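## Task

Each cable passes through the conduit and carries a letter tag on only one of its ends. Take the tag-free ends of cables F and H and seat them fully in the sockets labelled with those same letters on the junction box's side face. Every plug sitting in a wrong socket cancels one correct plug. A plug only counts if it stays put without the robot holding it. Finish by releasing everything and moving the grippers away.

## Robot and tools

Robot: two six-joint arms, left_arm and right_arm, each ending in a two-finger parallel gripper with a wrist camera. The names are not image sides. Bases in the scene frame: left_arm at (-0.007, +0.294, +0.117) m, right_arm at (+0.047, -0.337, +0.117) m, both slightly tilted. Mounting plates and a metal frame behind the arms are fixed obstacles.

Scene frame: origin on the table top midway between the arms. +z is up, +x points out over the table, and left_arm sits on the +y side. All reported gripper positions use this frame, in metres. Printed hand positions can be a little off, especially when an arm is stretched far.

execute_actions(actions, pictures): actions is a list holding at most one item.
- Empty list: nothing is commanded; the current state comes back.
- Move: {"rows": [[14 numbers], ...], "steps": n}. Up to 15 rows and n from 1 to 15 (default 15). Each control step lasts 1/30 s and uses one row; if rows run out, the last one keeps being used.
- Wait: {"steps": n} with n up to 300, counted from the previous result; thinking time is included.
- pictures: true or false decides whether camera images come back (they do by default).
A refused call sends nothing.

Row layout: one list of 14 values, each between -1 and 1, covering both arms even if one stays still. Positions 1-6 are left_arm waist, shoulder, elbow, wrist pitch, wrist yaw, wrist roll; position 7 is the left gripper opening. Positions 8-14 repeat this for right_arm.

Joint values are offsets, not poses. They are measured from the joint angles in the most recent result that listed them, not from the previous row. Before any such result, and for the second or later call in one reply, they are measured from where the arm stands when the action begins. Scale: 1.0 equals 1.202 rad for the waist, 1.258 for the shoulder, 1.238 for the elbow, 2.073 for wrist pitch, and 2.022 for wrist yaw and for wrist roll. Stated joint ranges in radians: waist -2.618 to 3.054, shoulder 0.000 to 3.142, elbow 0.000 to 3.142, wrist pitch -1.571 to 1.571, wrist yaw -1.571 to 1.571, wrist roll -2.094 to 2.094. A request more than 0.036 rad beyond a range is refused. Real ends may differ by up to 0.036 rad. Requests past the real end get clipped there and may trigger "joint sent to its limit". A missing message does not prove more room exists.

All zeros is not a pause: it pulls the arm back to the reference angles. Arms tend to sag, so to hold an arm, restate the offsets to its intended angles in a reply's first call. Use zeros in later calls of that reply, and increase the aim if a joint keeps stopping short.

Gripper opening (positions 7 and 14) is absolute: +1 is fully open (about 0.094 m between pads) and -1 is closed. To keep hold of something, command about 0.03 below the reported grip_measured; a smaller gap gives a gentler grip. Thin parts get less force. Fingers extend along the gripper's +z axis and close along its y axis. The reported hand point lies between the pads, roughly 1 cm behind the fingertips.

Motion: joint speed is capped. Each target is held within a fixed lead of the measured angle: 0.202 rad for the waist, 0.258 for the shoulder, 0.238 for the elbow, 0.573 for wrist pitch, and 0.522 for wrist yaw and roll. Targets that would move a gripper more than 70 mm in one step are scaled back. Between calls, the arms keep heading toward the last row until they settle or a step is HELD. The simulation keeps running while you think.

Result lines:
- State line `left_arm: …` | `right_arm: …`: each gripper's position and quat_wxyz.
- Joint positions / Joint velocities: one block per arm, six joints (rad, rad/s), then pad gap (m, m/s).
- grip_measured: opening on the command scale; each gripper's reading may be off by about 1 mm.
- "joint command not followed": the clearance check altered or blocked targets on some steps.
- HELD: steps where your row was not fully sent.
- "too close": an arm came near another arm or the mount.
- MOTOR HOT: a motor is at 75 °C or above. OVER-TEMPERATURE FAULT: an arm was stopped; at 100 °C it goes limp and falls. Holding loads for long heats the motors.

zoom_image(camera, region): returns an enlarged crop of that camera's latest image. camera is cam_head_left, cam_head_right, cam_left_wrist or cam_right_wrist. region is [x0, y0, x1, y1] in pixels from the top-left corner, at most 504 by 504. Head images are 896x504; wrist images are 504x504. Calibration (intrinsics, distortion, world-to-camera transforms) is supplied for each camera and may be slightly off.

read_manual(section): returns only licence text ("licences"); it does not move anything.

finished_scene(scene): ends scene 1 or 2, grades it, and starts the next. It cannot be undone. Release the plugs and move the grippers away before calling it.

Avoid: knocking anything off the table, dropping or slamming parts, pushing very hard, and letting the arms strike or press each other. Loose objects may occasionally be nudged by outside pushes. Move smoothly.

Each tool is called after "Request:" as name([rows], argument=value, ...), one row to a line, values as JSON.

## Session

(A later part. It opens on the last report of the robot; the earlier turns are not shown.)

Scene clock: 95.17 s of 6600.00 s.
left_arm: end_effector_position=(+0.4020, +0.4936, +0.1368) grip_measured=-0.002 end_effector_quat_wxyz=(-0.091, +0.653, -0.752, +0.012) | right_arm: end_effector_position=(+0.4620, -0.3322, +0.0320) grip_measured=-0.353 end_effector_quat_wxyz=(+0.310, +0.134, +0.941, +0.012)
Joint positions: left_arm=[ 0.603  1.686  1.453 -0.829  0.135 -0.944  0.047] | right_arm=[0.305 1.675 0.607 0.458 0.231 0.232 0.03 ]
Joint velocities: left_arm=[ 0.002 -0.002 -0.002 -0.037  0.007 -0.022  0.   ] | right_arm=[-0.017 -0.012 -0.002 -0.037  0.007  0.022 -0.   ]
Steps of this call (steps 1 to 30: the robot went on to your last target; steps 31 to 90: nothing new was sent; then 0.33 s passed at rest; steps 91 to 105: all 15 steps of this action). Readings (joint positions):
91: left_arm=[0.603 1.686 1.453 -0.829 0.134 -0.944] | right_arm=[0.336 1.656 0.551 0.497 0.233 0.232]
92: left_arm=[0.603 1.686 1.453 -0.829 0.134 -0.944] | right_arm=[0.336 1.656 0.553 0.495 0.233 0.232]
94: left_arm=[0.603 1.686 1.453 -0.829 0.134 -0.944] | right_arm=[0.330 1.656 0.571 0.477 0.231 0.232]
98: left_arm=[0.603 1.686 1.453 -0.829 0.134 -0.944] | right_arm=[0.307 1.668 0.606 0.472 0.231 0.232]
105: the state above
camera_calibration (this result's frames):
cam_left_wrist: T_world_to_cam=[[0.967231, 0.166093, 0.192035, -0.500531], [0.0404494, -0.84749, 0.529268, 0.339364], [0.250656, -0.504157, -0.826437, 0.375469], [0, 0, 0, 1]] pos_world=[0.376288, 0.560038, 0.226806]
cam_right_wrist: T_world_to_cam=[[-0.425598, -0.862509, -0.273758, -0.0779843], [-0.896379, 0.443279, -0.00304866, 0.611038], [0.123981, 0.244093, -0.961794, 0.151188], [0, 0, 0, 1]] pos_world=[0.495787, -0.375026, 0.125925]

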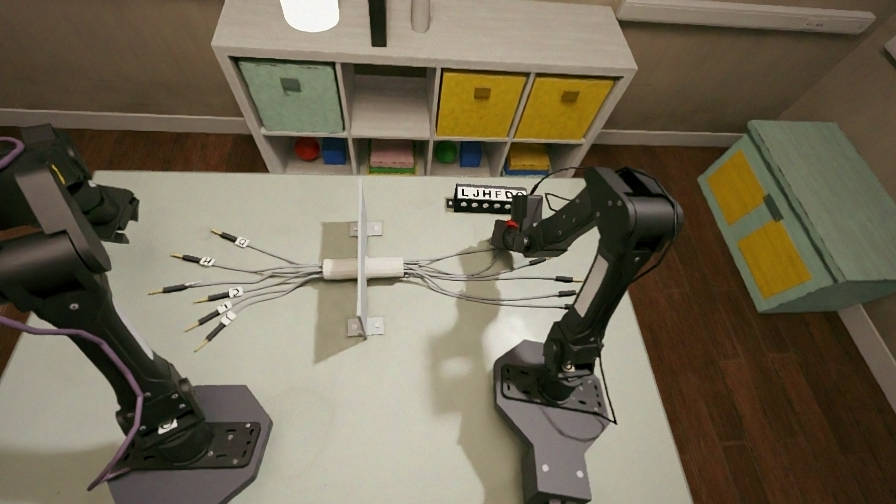

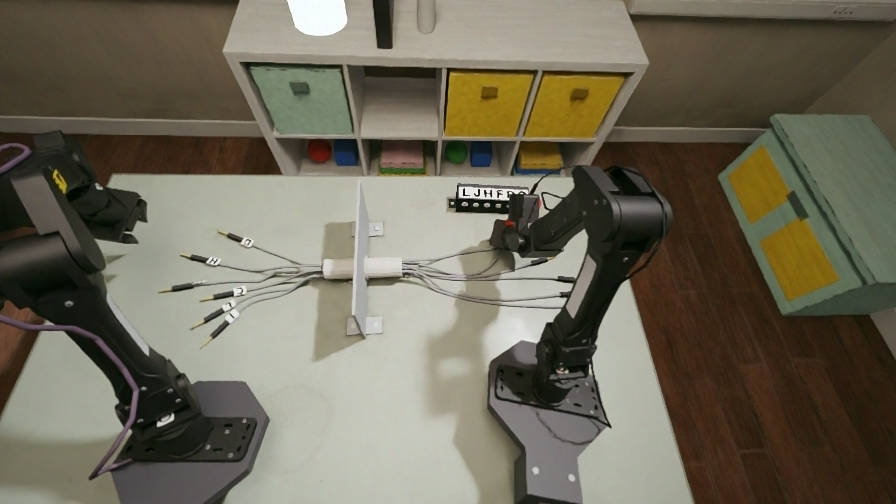

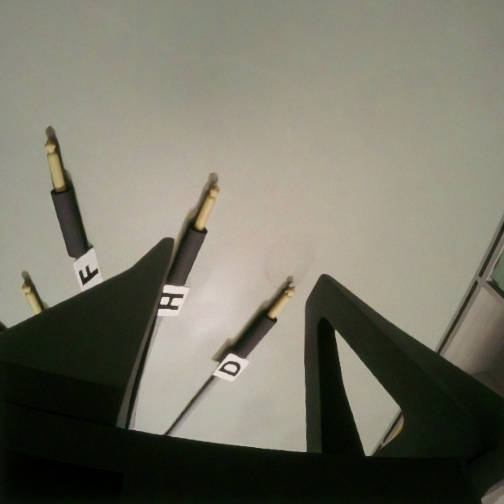

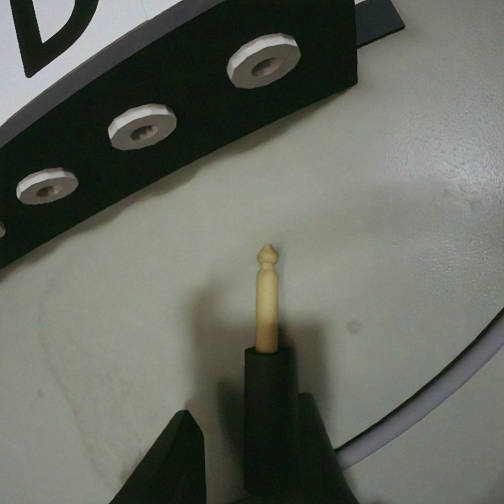

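Request:
execute_actions([
  {"rows":[[0,0,0,0,0,0,0,0,0.015,0,0.01,0,0,-0.4],[0,0,0,0,0,0,0,0,0.03,0,0.02,0,0,-0.4],[0,0,0,0,0,0,0,0,0.045,0,0.03,0,0,-0.4],[0,0,0,0,0,0,0,0,0.055,0,0.035,0,0,-0.4]]},
])

Scene clock: 96.27 s of 6600.00 s.
left_arm: end_effector_position=(+0.4022, +0.4933, +0.1368) grip_measured=-0.002 end_effector_quat_wxyz=(-0.091, +0.653, -0.752, +0.013) | right_arm: end_effector_position=(+0.4638, -0.3306, +0.0223) grip_measured=-0.397 end_effector_quat_wxyz=(+0.314, +0.134, +0.940, +0.012)
Joint positions: left_arm=[ 0.603  1.686  1.453 -0.829  0.136 -0.944  0.047] | right_arm=[0.305 1.728 0.607 0.518 0.232 0.232 0.028]
Joint velocities: left_arm=[ 0.002  0.007  0.002 -0.007 -0.007 -0.022  0.001] | right_arm=[ 0.002  0.007 -0.007 -0.037 -0.066 -0.022 -0.001]
Steps of this call (steps 1 to 15: the robot went on to your last target; steps 16 to 18: nothing new was sent; steps 19 to 33: all 15 steps of this action). Readings (joint positions):
19: left_arm=[0.603 1.686 1.453 -0.829 0.135 -0.944] | right_arm=[0.305 1.675 0.607 0.455 0.231 0.232]
20: left_arm=[0.603 1.686 1.453 -0.829 0.135 -0.944] | right_arm=[0.305 1.678 0.607 0.460 0.231 0.232]
22: left_arm=[0.603 1.686 1.453 -0.829 0.136 -0.944] | right_arm=[0.305 1.697 0.607 0.483 0.231 0.232]
26: left_arm=[0.603 1.686 1.453 -0.829 0.136 -0.944] | right_arm=[0.305 1.723 0.607 0.513 0.233 0.232]
33: the state above
camera_calibration (this result's frames):
cam_left_wrist: T_world_to_cam=[[0.967143, 0.166079, 0.19249, -0.500633], [0.0398434, -0.846797, 0.530421, 0.338902], [0.251092, -0.505324, -0.825591, 0.375596], [0, 0, 0, 1]] pos_world=[0.376372, 0.559924, 0.226695]
cam_right_wrist: T_world_to_cam=[[-0.424584, -0.86195, -0.277075, -0.0787912], [-0.89568, 0.444576, -0.010504, 0.612168], [0.132235, 0.243711, -0.960791, 0.137245], [0, 0, 0, 1]] pos_world=[0.496704, -0.373517, 0.116462]

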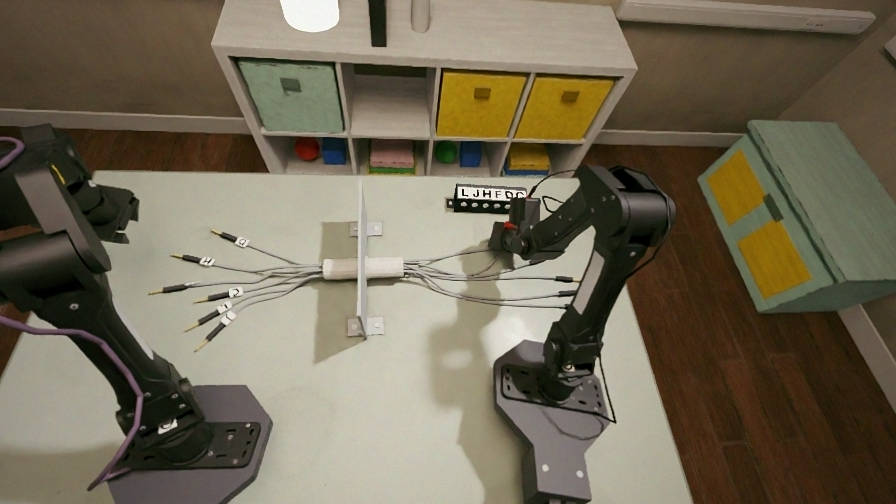

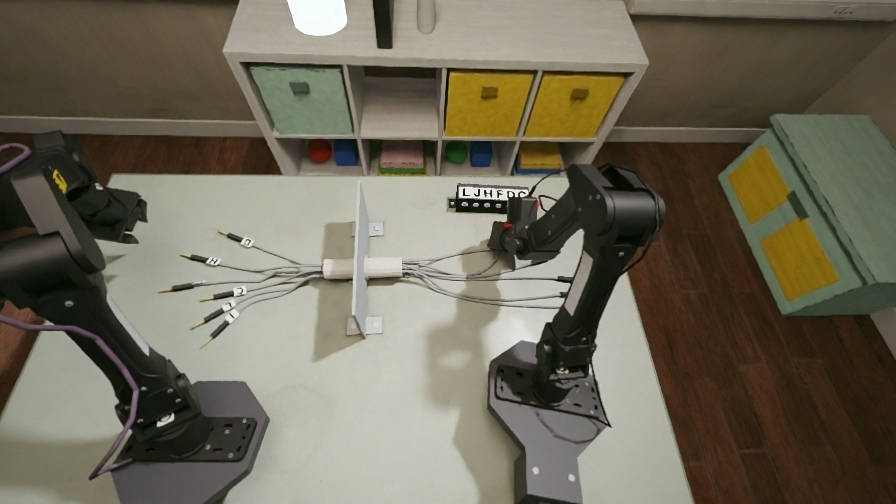

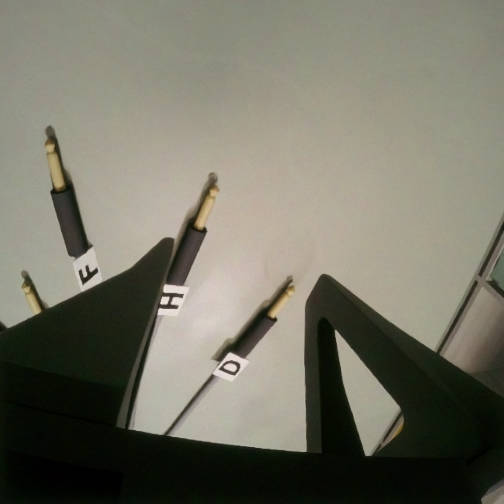

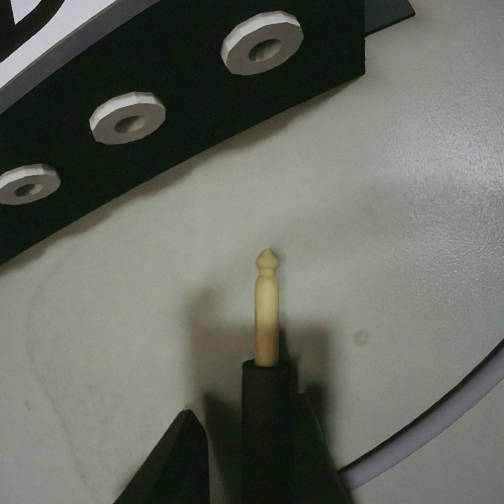

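Down a bit more, then close.

Request:
execute_actions([
  {"rows":[[0,0,0,0,0,0,0,0,0.015,0,0.005,0,0,-0.4],[0,0,0,0,0,0,0,0,0.025,0,0.01,0,0,-0.4],[0,0,0,0,0,0,0,0,0.03,0,0.012,0,0,-0.4],[0,0,0,0,0,0,0,0,0.03,0,0.012,0,0,-0.4],[0,0,0,0,0,0,0,0,0.03,0,0.012,0,0,-0.4],[0,0,0,0,0,0,0,0,0.03,0,0.012,0,0,-0.55],[0,0,0,0,0,0,0,0,0.03,0,0.012,0,0,-0.65],[0,0,0,0,0,0,0,0,0.03,0,0.012,0,0,-0.72],[0,0,0,0,0,0,0,0,0.03,0,0.012,0,0,-0.8]]},
])

Scene clock: 97.60 s of 6600.00 s.
left_arm: end_effector_position=(+0.4023, +0.4931, +0.1368) grip_measured=-0.002 end_effector_quat_wxyz=(-0.091, +0.653, -0.752, +0.013) | right_arm: end_effector_position=(+0.4663, -0.3310, +0.0210) grip_measured=-0.762 end_effector_quat_wxyz=(+0.320, +0.136, +0.938, +0.011)
Joint positions: left_arm=[ 0.603  1.686  1.453 -0.829  0.138 -0.944  0.047] | right_arm=[0.305 1.743 0.607 0.547 0.236 0.232 0.011]
Joint velocities: left_arm=[ 0.012  0.002  0.032  0.037  0.007  0.051 -0.001] | right_arm=[-0.012  0.002 -0.022 -0.007 -0.037  0.066  0.001]
Steps of this call (steps 1 to 15: the robot went on to your last target; steps 16 to 25: nothing new was sent; steps 26 to 40: all 15 steps of this action). Readings (joint positions):
26: left_arm=[0.603 1.686 1.453 -0.829 0.136 -0.944] | right_arm=[0.305 1.728 0.607 0.518 0.232 0.232]
27: left_arm=[0.603 1.686 1.453 -0.829 0.137 -0.944] | right_arm=[0.305 1.729 0.607 0.520 0.232 0.232]
29: left_arm=[0.603 1.686 1.453 -0.829 0.137 -0.944] | right_arm=[0.305 1.735 0.607 0.532 0.233 0.232]
33: left_arm=[0.603 1.686 1.453 -0.829 0.137 -0.944] | right_arm=[0.305 1.741 0.607 0.545 0.236 0.232]
40: the state above
camera_calibration (this result's frames):
cam_left_wrist: T_world_to_cam=[[0.967054, 0.166066, 0.192945, -0.500736], [0.0392369, -0.846103, 0.531573, 0.33844], [0.251528, -0.506489, -0.824744, 0.375723], [0, 0, 0, 1]] pos_world=[0.376455, 0.55981, 0.226584]
cam_right_wrist: T_world_to_cam=[[-0.424916, -0.860651, -0.280583, -0.0777402], [-0.893408, 0.448648, -0.0231885, 0.615076], [0.14584, 0.240822, -0.95955, 0.128421], [0, 0, 0, 1]] pos_world=[0.497752, -0.373786, 0.115677]

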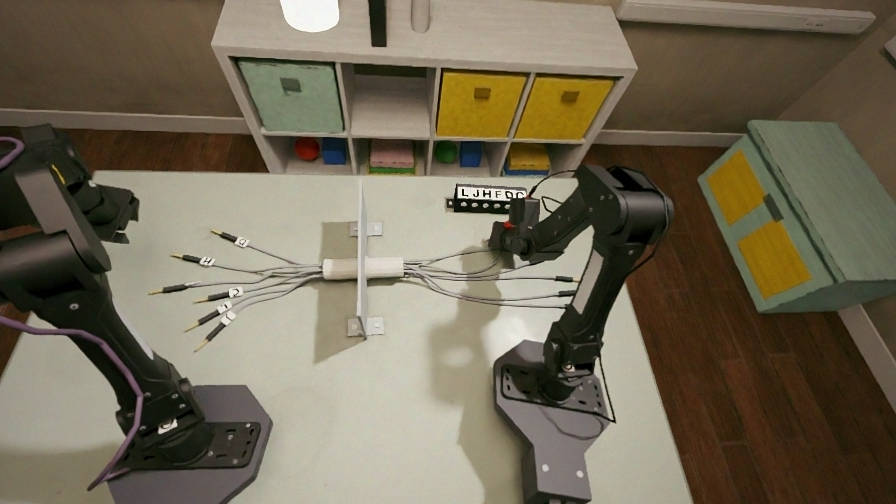

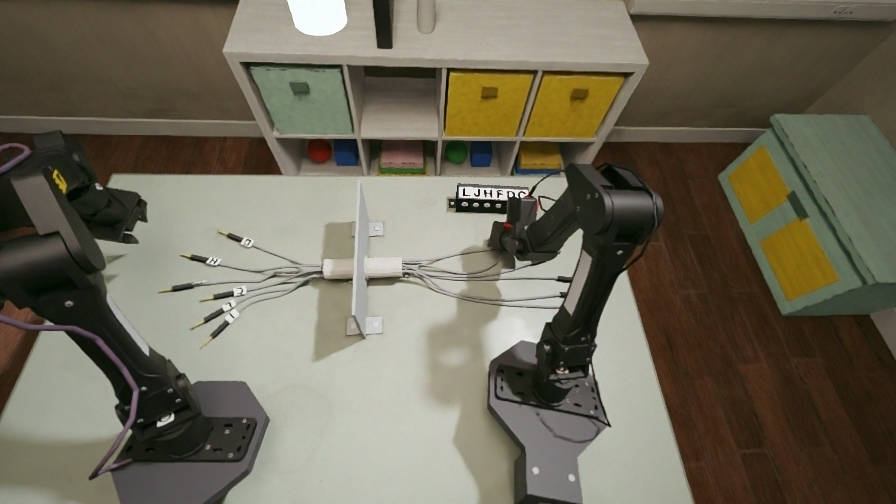

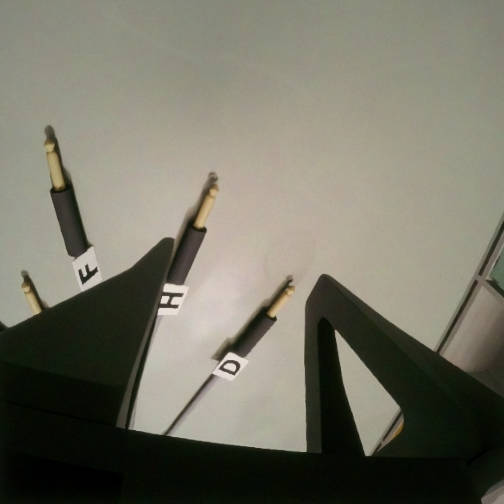

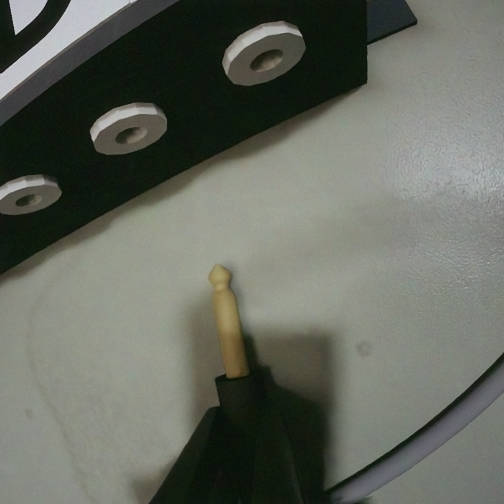

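Request:
execute_actions([
  {"rows":[[0,0,0,0,0,0,0,0,-0.025,0,-0.018,0,0,-0.8],[0,0,0,0,0,0,0,0,-0.045,0.01,-0.033,0,-0.01,-0.8],[0,0,0,0,0,0,0,0.01,-0.065,0.02,-0.048,0,-0.03,-0.8],[0,0,0,0,0,0,0,0.025,-0.085,0.03,-0.063,0,-0.05,-0.8],[0,0,0,0,0,0,0,0.04,-0.105,0.04,-0.078,0,-0.07,-0.8],[0,0,0,0,0,0,0,0.058,-0.126,0.052,-0.093,0,-0.095,-0.8]]},
], pictures=false)

Request:
execute_actions([
  {"steps":12},
])

Request:
zoom_image(camera="cam_head_left", region=[450,175,550,250])

Scene clock: 101.50 s of 6600.00 s.
left_arm: end_effector_position=(+0.4024, +0.4929, +0.1368) grip_measured=-0.002 end_effector_quat_wxyz=(-0.091, +0.653, -0.752, +0.014) | right_arm: end_effector_position=(+0.4785, -0.3105, +0.0617) grip_measured=-0.762 end_effector_quat_wxyz=(+0.332, +0.036, +0.943, +0.004)
Joint positions: left_arm=[ 0.603  1.686  1.453 -0.829  0.139 -0.944  0.047] | right_arm=[0.365 1.605 0.652 0.384 0.236 0.065 0.011]
Joint velocities: left_arm=[-0.017 -0.017 -0.012  0.051 -0.037 -0.037 -0.001] | right_arm=[-0.002 -0.007 -0.007 -0.183  0.022 -0.11  -0.   ]
Steps of this call (steps 1 to 15: the robot went on to your last target; steps 16 to 90: nothing new was sent; then 0.40 s passed at rest; steps 91 to 105: all 15 steps of this action). Readings (joint positions):
91: left_arm=[0.603 1.686 1.453 -0.829 0.138 -0.944] | right_arm=[0.305 1.743 0.607 0.547 0.236 0.232]
92: left_arm=[0.603 1.686 1.453 -0.829 0.138 -0.944] | right_arm=[0.305 1.739 0.607 0.542 0.236 0.230]
94: left_arm=[0.603 1.686 1.453 -0.829 0.139 -0.944] | right_arm=[0.306 1.715 0.607 0.503 0.236 0.209]
98: left_arm=[0.603 1.686 1.453 -0.829 0.139 -0.944] | right_arm=[0.346 1.633 0.629 0.412 0.238 0.124]
105: the state above

Scene clock: 101.90 s of 6600.00 s.
left_arm: end_effector_position=(+0.4024, +0.4929, +0.1368) grip_measured=-0.002 end_effector_quat_wxyz=(-0.091, +0.653, -0.752, +0.014) | right_arm: end_effector_position=(+0.4745, -0.3105, +0.0586) grip_measured=-0.762 end_effector_quat_wxyz=(+0.322, +0.027, +0.946, +0.001)
Joint positions: left_arm=[ 0.603  1.686  1.453 -0.829  0.139 -0.944  0.047] | right_arm=[0.365 1.605 0.652 0.363 0.236 0.051 0.011]
Joint velocities: left_arm=[ 0.012  0.002  0.022  0.022 -0.007 -0.095 -0.   ] | right_arm=[-0.012  0.007 -0.017 -0.037  0.037 -0.066 -0.001]
Steps of this call (steps 1 to 12: the robot went on to your last target). Readings (joint positions):
1: left_arm=[0.603 1.686 1.453 -0.829 0.139 -0.944] | right_arm=[0.365 1.605 0.652 0.378 0.236 0.062]
2: left_arm=[0.603 1.686 1.453 -0.829 0.139 -0.944] | right_arm=[0.365 1.605 0.652 0.375 0.236 0.059]
4: left_arm=[0.603 1.686 1.453 -0.829 0.139 -0.944] | right_arm=[0.365 1.605 0.652 0.370 0.236 0.056]
8: left_arm=[0.603 1.686 1.453 -0.829 0.139 -0.944] | right_arm=[0.365 1.605 0.652 0.365 0.236 0.052]
12: the state above
camera_calibration (this result's frames):
cam_left_wrist: T_world_to_cam=[[0.966988, 0.166056, 0.193287, -0.500813], [0.0387816, -0.845582, 0.532435, 0.338094], [0.251854, -0.507363, -0.824107, 0.375817], [0, 0, 0, 1]] pos_world=[0.376517, 0.559725, 0.226501]
cam_right_wrist: T_world_to_cam=[[-0.243506, -0.949456, -0.198086, -0.164548], [-0.964495, 0.258576, -0.0537465, 0.590591], [0.10225, 0.177966, -0.97871, 0.160669], [0, 0, 0, 1]] pos_world=[0.513125, -0.337537, 0.156396]

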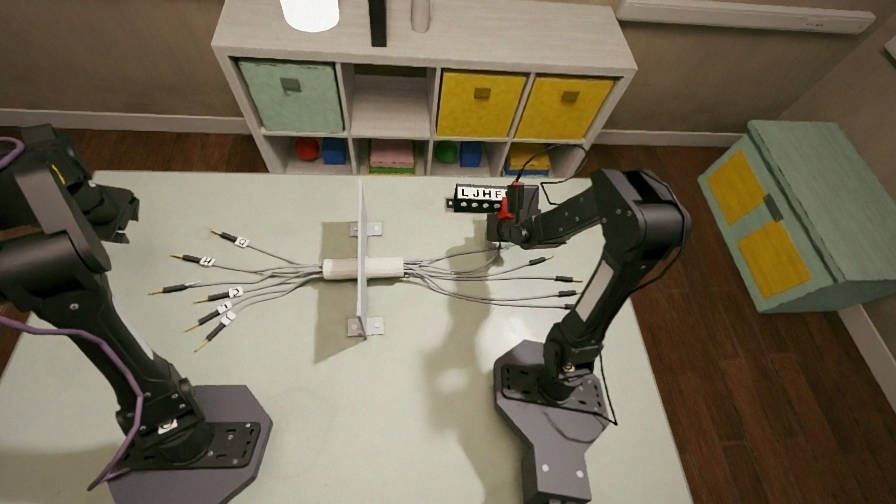

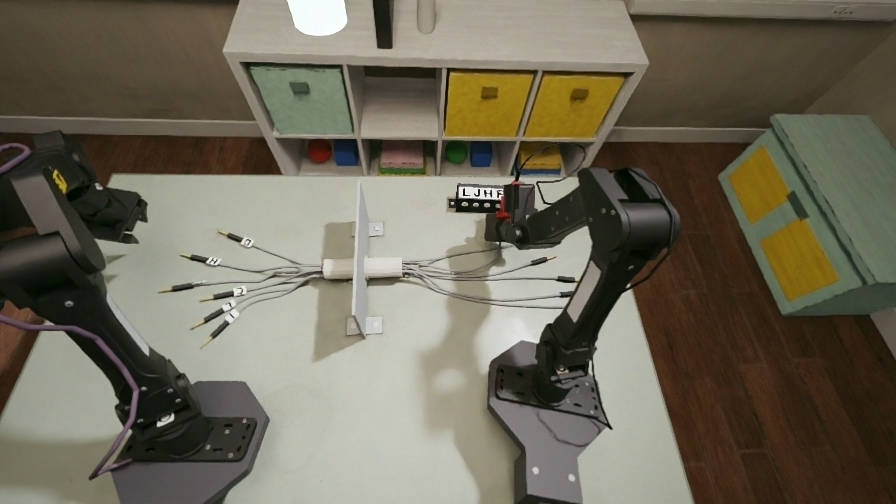

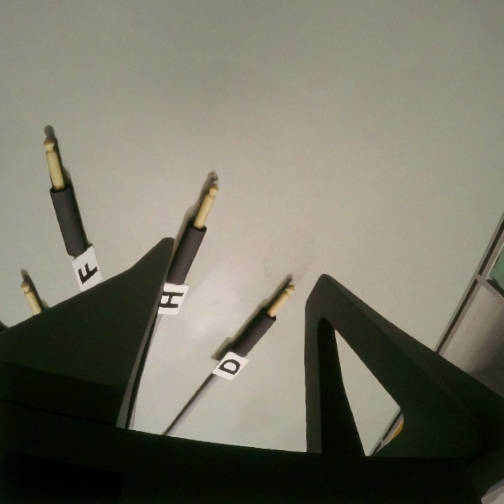

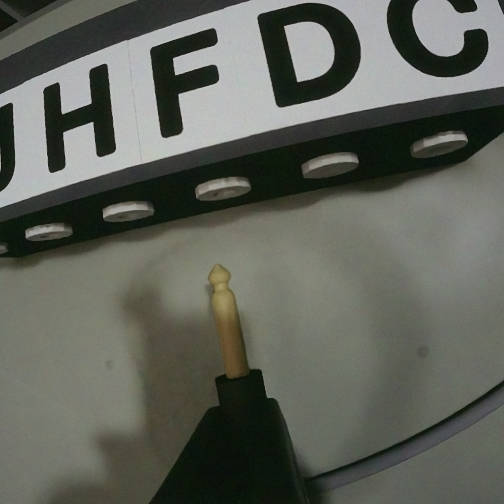

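Region (450, 175, 550, 250) of cam_head_left's 896x504 image, scaled by 5.040, with more detail than that image has; it fills the top 378 rows of this view, and the rest is white.

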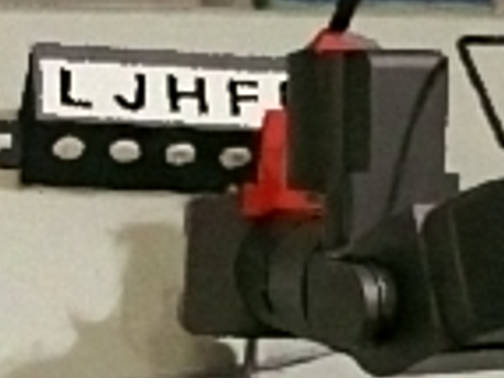

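Request:
execute_actions(actions=[])

Request:
zoom_image(camera="cam_head_left", region=[450,175,550,250])

Scene clock: 104.77 s of 6600.00 s.
left_arm: end_effector_position=(+0.4024, +0.4929, +0.1368) grip_measured=-0.002 end_effector_quat_wxyz=(-0.091, +0.653, -0.752, +0.014) | right_arm: end_effector_position=(+0.4743, -0.3105, +0.0585) grip_measured=-0.762 end_effector_quat_wxyz=(+0.322, +0.027, +0.946, +0.001)
Joint positions: left_arm=[ 0.603  1.686  1.453 -0.829  0.139 -0.944  0.047] | right_arm=[0.365 1.605 0.652 0.362 0.236 0.05  0.011]
Joint velocities: left_arm=[-0.007 -0.007  0.017  0.007  0.022 -0.066  0.   ] | right_arm=[-0.012 -0.007  0.007 -0.022  0.081  0.007  0.   ]
Steps of this call (steps 1 to 30: the robot went on to your last target; steps 31 to 86: nothing new was sent). Readings (joint positions):
1: left_arm=[0.603 1.686 1.453 -0.829 0.139 -0.944] | right_arm=[0.365 1.605 0.652 0.363 0.236 0.051]
2: left_arm=[0.603 1.686 1.453 -0.829 0.139 -0.944] | right_arm=[0.365 1.605 0.652 0.362 0.236 0.051]
4: left_arm=[0.603 1.686 1.453 -0.829 0.139 -0.944] | right_arm=[0.365 1.605 0.652 0.362 0.236 0.050]
8: left_arm=[0.603 1.686 1.453 -0.829 0.139 -0.944] | right_arm=[0.365 1.605 0.652 0.362 0.236 0.050]
86: the state above
All arms were judged still, so your last target was given up. Only a new action makes them travel on or press farther. Fingers that are still opening or closing keep moving.
camera_calibration (this result's frames):
cam_left_wrist: T_world_to_cam=[[0.966966, 0.166053, 0.1934, -0.500839], [0.0386297, -0.845408, 0.532723, 0.337978], [0.251962, -0.507654, -0.823895, 0.375849], [0, 0, 0, 1]] pos_world=[0.376538, 0.559696, 0.226474]
cam_right_wrist: T_world_to_cam=[[-0.242955, -0.949747, -0.197365, -0.165], [-0.964725, 0.257834, -0.0531626, 0.590287], [0.101379, 0.177487, -0.978888, 0.160849], [0, 0, 0, 1]] pos_world=[0.513071, -0.337453, 0.156269]

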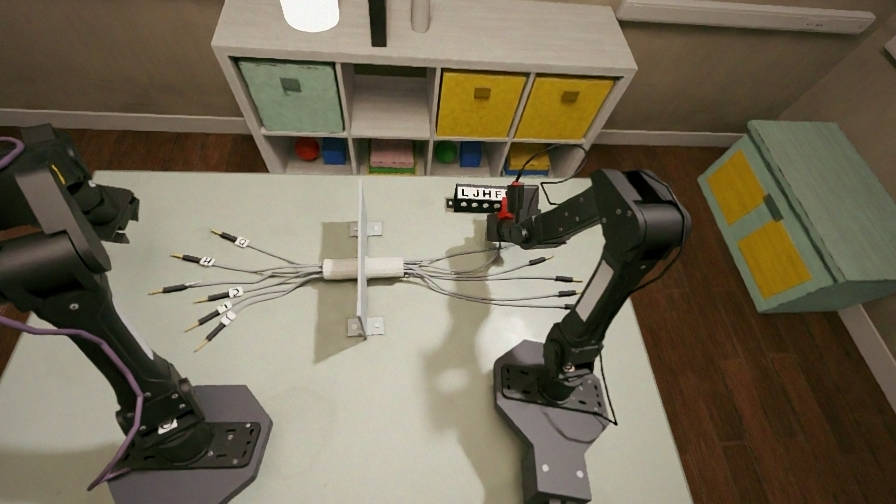

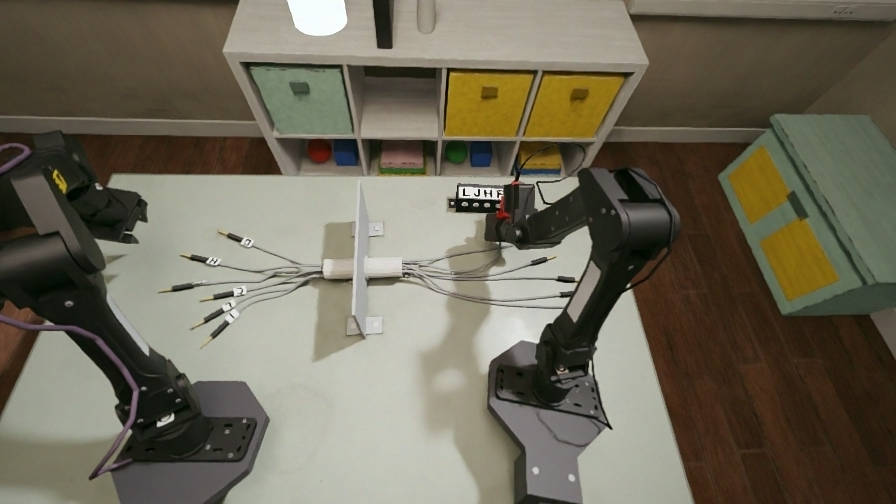

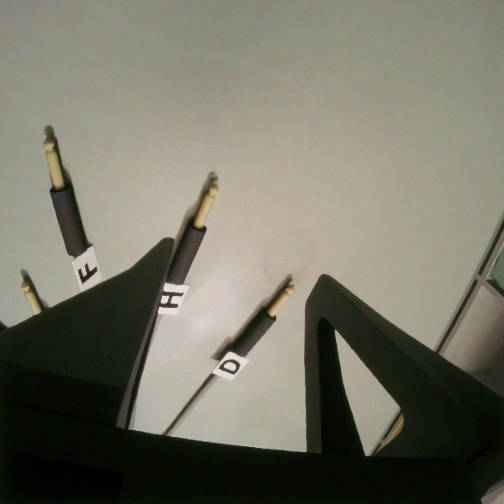

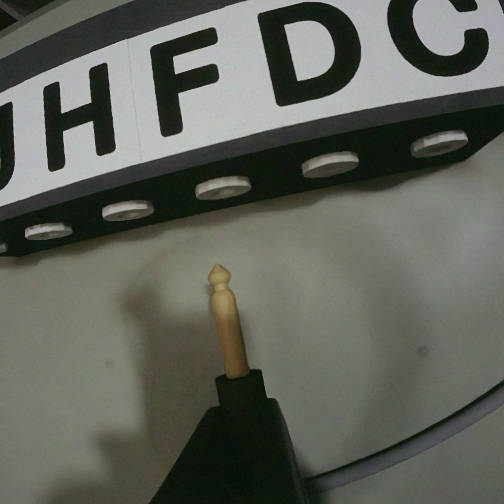

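Region (450, 175, 550, 250) of cam_head_left's 896x504 image, scaled by 5.040, with more detail than that image has; it fills the top 378 rows of this view, and the rest is white.

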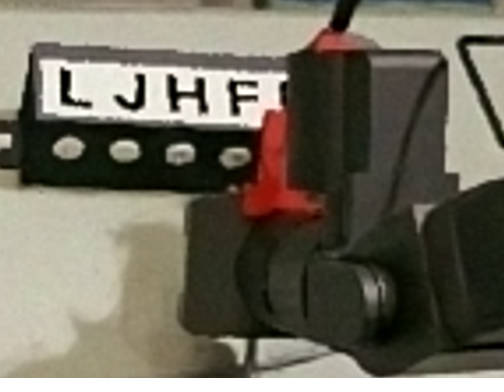

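Request:
execute_actions([
  {"rows":[[0,0,0,0,0,0,0,-0.014,0.048,0.058,-0.004,0,0,-0.8]],"steps":15},
])

Request:
execute_actions([
  {"steps":10},
])

Scene clock: 106.90 s of 6600.00 s.
left_arm: end_effector_position=(+0.4025, +0.4927, +0.1368) grip_measured=-0.002 end_effector_quat_wxyz=(-0.091, +0.653, -0.752, +0.015) | right_arm: end_effector_position=(+0.4821, -0.3111, +0.0495) grip_measured=-0.762 end_effector_quat_wxyz=(+0.315, +0.028, +0.949, -0.002)
Joint positions: left_arm=[ 0.603  1.686  1.453 -0.829  0.14  -0.944  0.047] | right_arm=[0.358 1.658 0.695 0.357 0.236 0.05  0.011]
Joint velocities: left_arm=[ 0.017  0.002 -0.017 -0.051 -0.051 -0.066 -0.001] | right_arm=[ 0.002  0.012 -0.012 -0.081 -0.066 -0.051  0.001]
Steps of this call (steps 1 to 49: nothing new was sent; steps 50 to 64: all 15 steps of this action). Readings (joint positions):
50: left_arm=[0.603 1.686 1.453 -0.829 0.139 -0.944] | right_arm=[0.364 1.610 0.657 0.359 0.236 0.050]
51: left_arm=[0.603 1.686 1.453 -0.829 0.140 -0.944] | right_arm=[0.363 1.623 0.669 0.358 0.236 0.050]
53: left_arm=[0.603 1.686 1.453 -0.829 0.140 -0.944] | right_arm=[0.359 1.649 0.691 0.358 0.236 0.050]
57: left_arm=[0.603 1.686 1.453 -0.829 0.140 -0.944] | right_arm=[0.358 1.658 0.695 0.357 0.236 0.050]
64: the state above
camera_calibration (this result's frames):
cam_left_wrist: T_world_to_cam=[[0.966899, 0.166044, 0.193742, -0.500916], [0.0381739, -0.844885, 0.533585, 0.337631], [0.252288, -0.508527, -0.823257, 0.375943], [0, 0, 0, 1]] pos_world=[0.3766, 0.55961, 0.226391]
cam_right_wrist: T_world_to_cam=[[-0.249957, -0.949559, -0.189366, -0.162364], [-0.964374, 0.261645, -0.0390532, 0.597801], [0.0866301, 0.172858, -0.98113, 0.157147], [0, 0, 0, 1]] pos_world=[0.522306, -0.33775, 0.146781]

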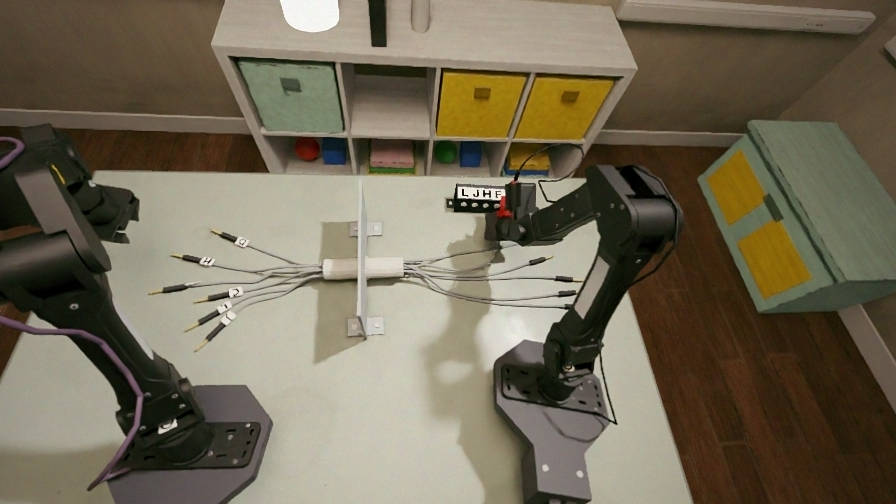

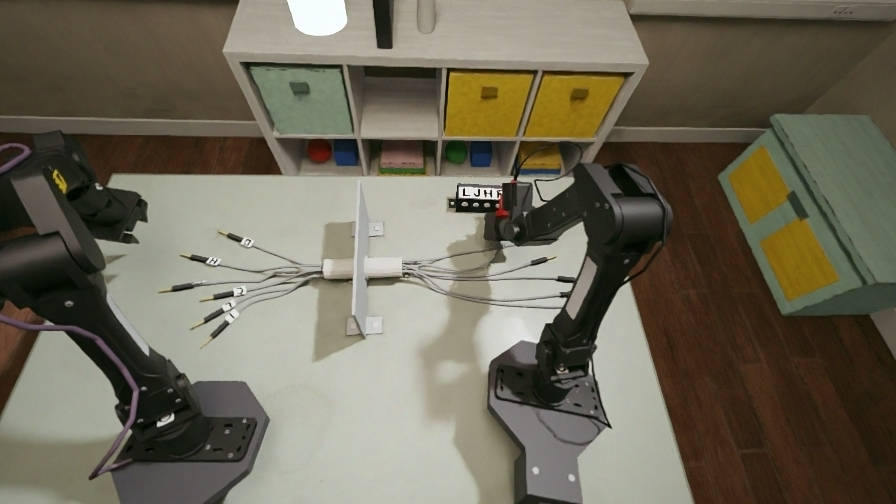

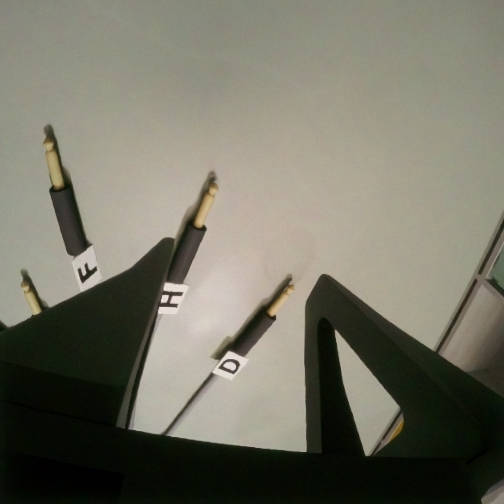

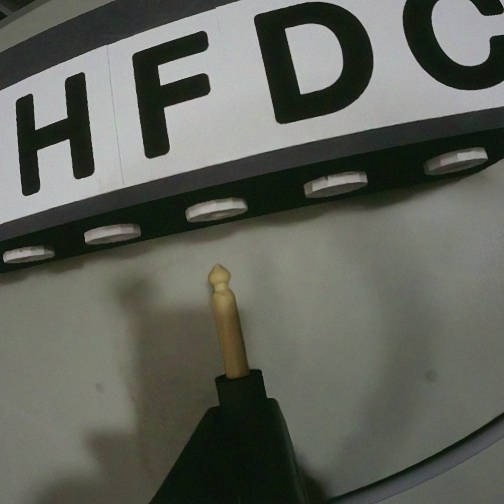

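Scene clock: 107.23 s of 6600.00 s.
left_arm: end_effector_position=(+0.4025, +0.4927, +0.1368) grip_measured=-0.002 end_effector_quat_wxyz=(-0.091, +0.653, -0.752, +0.015) | right_arm: end_effector_position=(+0.4821, -0.3111, +0.0495) grip_measured=-0.762 end_effector_quat_wxyz=(+0.315, +0.028, +0.949, -0.002)
Joint positions: left_arm=[ 0.603  1.686  1.453 -0.829  0.14  -0.944  0.047] | right_arm=[0.358 1.658 0.695 0.357 0.236 0.05  0.011]
Joint velocities: left_arm=[-0.012  0.002  0.012  0.022  0.022 -0.022 -0.   ] | right_arm=[-0.012  0.007 -0.002 -0.081  0.037  0.037 -0.001]
Steps of this call (steps 1 to 10: the robot went on to your last target). Readings (joint positions):
1: left_arm=[0.603 1.686 1.453 -0.829 0.140 -0.944] | right_arm=[0.358 1.658 0.695 0.357 0.236 0.050]
2: left_arm=[0.603 1.686 1.453 -0.829 0.140 -0.944] | right_arm=[0.358 1.658 0.695 0.357 0.236 0.050]
4: left_arm=[0.603 1.686 1.453 -0.829 0.140 -0.944] | right_arm=[0.358 1.658 0.695 0.357 0.236 0.050]
8: left_arm=[0.603 1.686 1.453 -0.829 0.140 -0.944] | right_arm=[0.358 1.658 0.695 0.357 0.236 0.050]
10: the state above
camera_calibration (this result's frames):
cam_left_wrist: T_world_to_cam=[[0.966899, 0.166044, 0.193742, -0.500916], [0.0381739, -0.844885, 0.533585, 0.337631], [0.252288, -0.508527, -0.823257, 0.375943], [0, 0, 0, 1]] pos_world=[0.3766, 0.55961, 0.226391]
cam_right_wrist: T_world_to_cam=[[-0.249957, -0.949559, -0.189366, -0.162364], [-0.964374, 0.261645, -0.0390532, 0.597801], [0.0866301, 0.172858, -0.98113, 0.157147], [0, 0, 0, 1]] pos_world=[0.522306, -0.33775, 0.146781]

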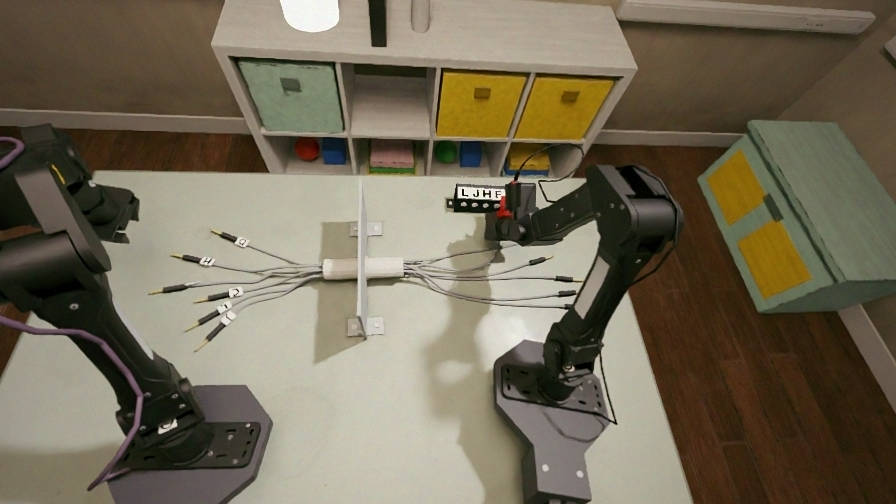

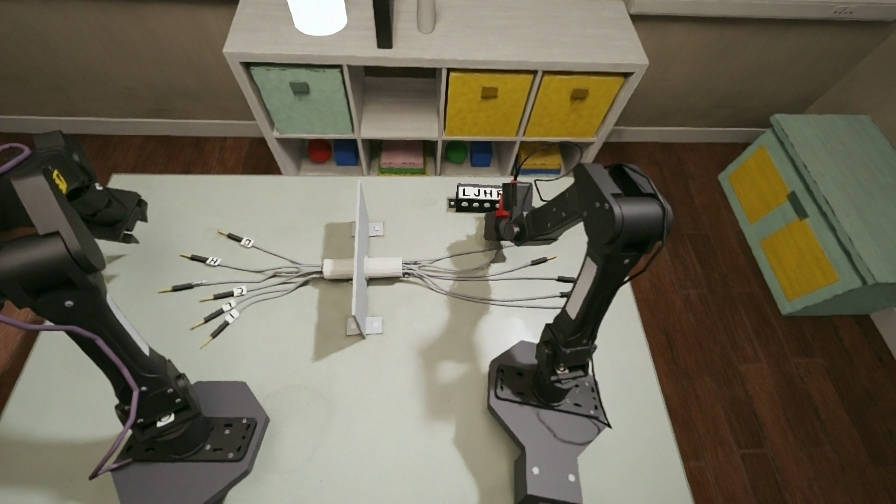

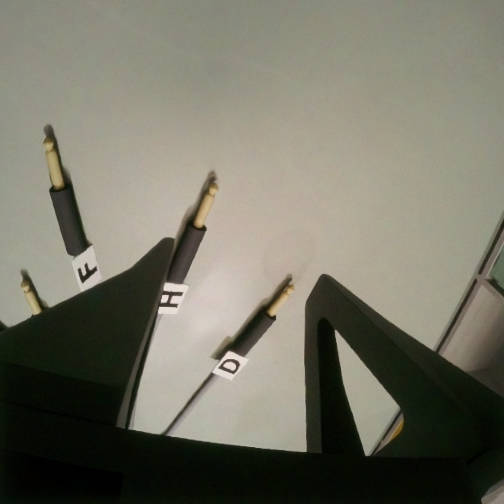

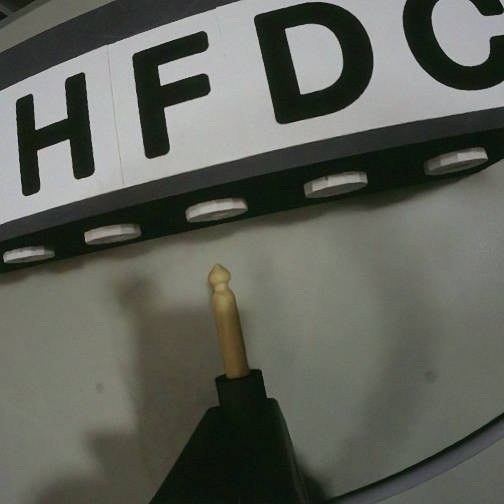

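Request:
execute_actions([
  {"rows":[[0,0,0,0,0,0,0,-0.014,0.0,0.063,-0.022,0,0,-0.8]],"steps":15},
])

Request:
zoom_image(camera="cam_head_left", region=[450,175,550,250])

Scene clock: 109.27 s of 6600.00 s.
left_arm: end_effector_position=(+0.4026, +0.4924, +0.1368) grip_measured=-0.002 end_effector_quat_wxyz=(-0.090, +0.652, -0.752, +0.015) | right_arm: end_effector_position=(+0.4945, -0.3155, +0.0565) grip_measured=-0.762 end_effector_quat_wxyz=(+0.318, +0.033, +0.947, -0.006)
Joint positions: left_arm=[ 0.603  1.686  1.453 -0.829  0.142 -0.944  0.047] | right_arm=[0.348 1.659 0.743 0.318 0.239 0.05  0.011]
Joint velocities: left_arm=[ 0.012 -0.007  0.007 -0.037  0.022  0.007 -0.   ] | right_arm=[-0.007  0.007 -0.017  0.007  0.037 -0.037  0.   ]
Steps of this call (steps 1 to 15: the robot went on to your last target; steps 16 to 46: nothing new was sent; steps 47 to 61: all 15 steps of this action). Readings (joint positions):
47: left_arm=[0.603 1.686 1.453 -0.829 0.141 -0.944] | right_arm=[0.357 1.658 0.701 0.347 0.236 0.050]
48: left_arm=[0.603 1.686 1.453 -0.829 0.141 -0.944] | right_arm=[0.356 1.659 0.712 0.333 0.236 0.050]
50: left_arm=[0.603 1.686 1.453 -0.829 0.141 -0.944] | right_arm=[0.353 1.659 0.733 0.327 0.236 0.050]
54: left_arm=[0.603 1.686 1.453 -0.829 0.142 -0.944] | right_arm=[0.348 1.659 0.743 0.320 0.239 0.050]
61: the state above
camera_calibration (this result's frames):
cam_left_wrist: T_world_to_cam=[[0.96681, 0.166032, 0.194197, -0.501019], [0.0375657, -0.844186, 0.534732, 0.337169], [0.252721, -0.509689, -0.822404, 0.376067], [0, 0, 0, 1]] pos_world=[0.376684, 0.559496, 0.22628]
cam_right_wrist: T_world_to_cam=[[-0.259961, -0.947229, -0.187557, -0.156547], [-0.960766, 0.273177, -0.0479835, 0.613575], [0.0966876, 0.167725, -0.981081, 0.157111], [0, 0, 0, 1]] pos_world=[0.533615, -0.342251, 0.154219]

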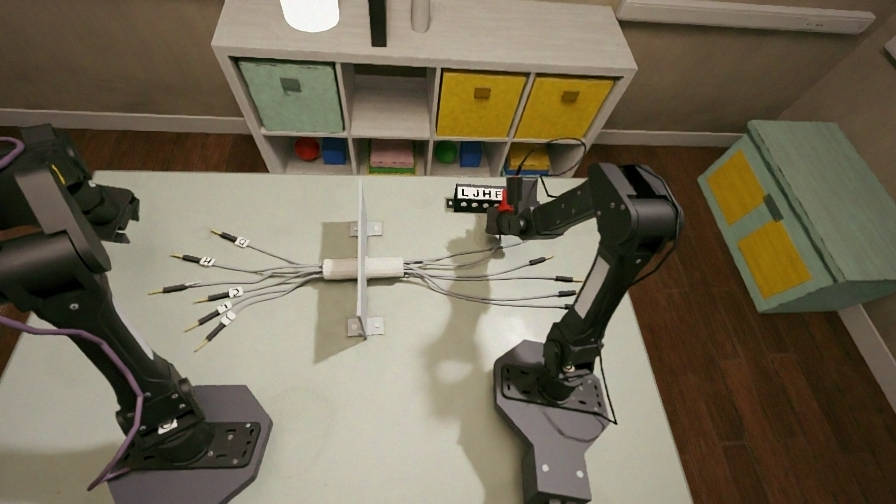

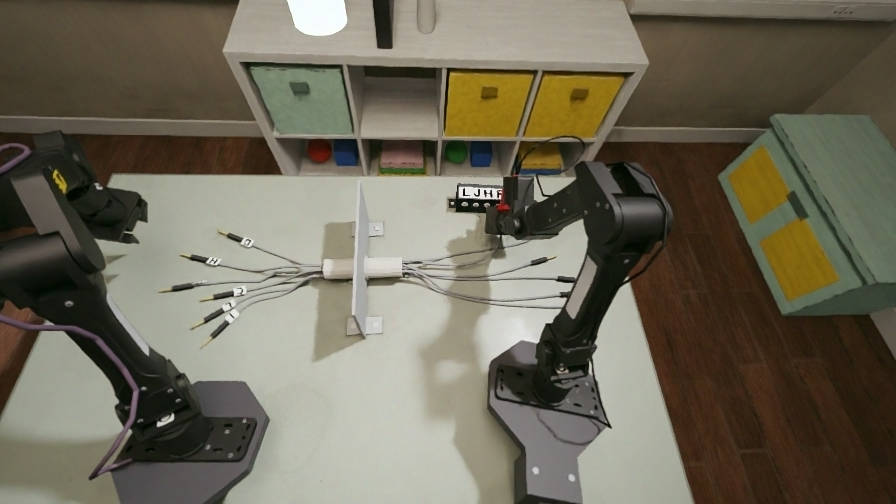

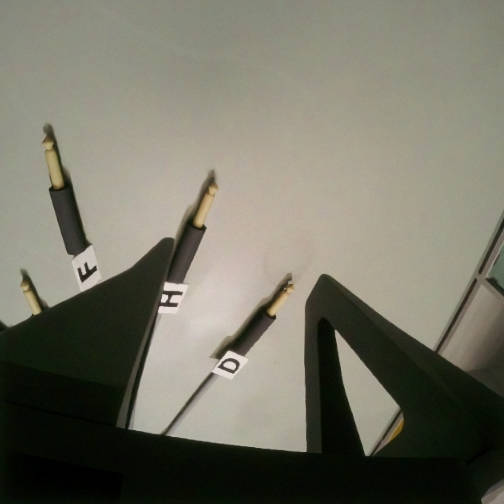

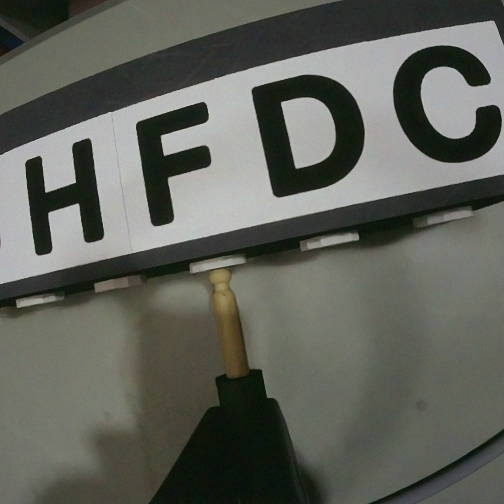

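Region (450, 175, 550, 250) of cam_head_left's 896x504 image, scaled by 5.040, with more detail than that image has; it fills the top 378 rows of this view, and the rest is white.

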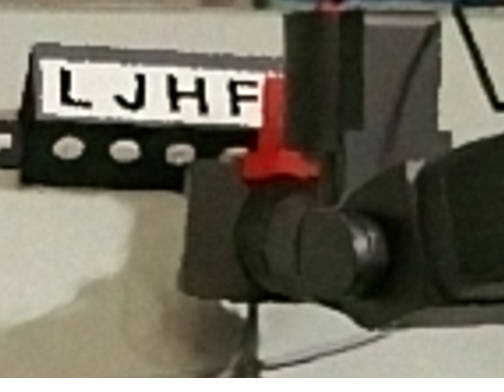

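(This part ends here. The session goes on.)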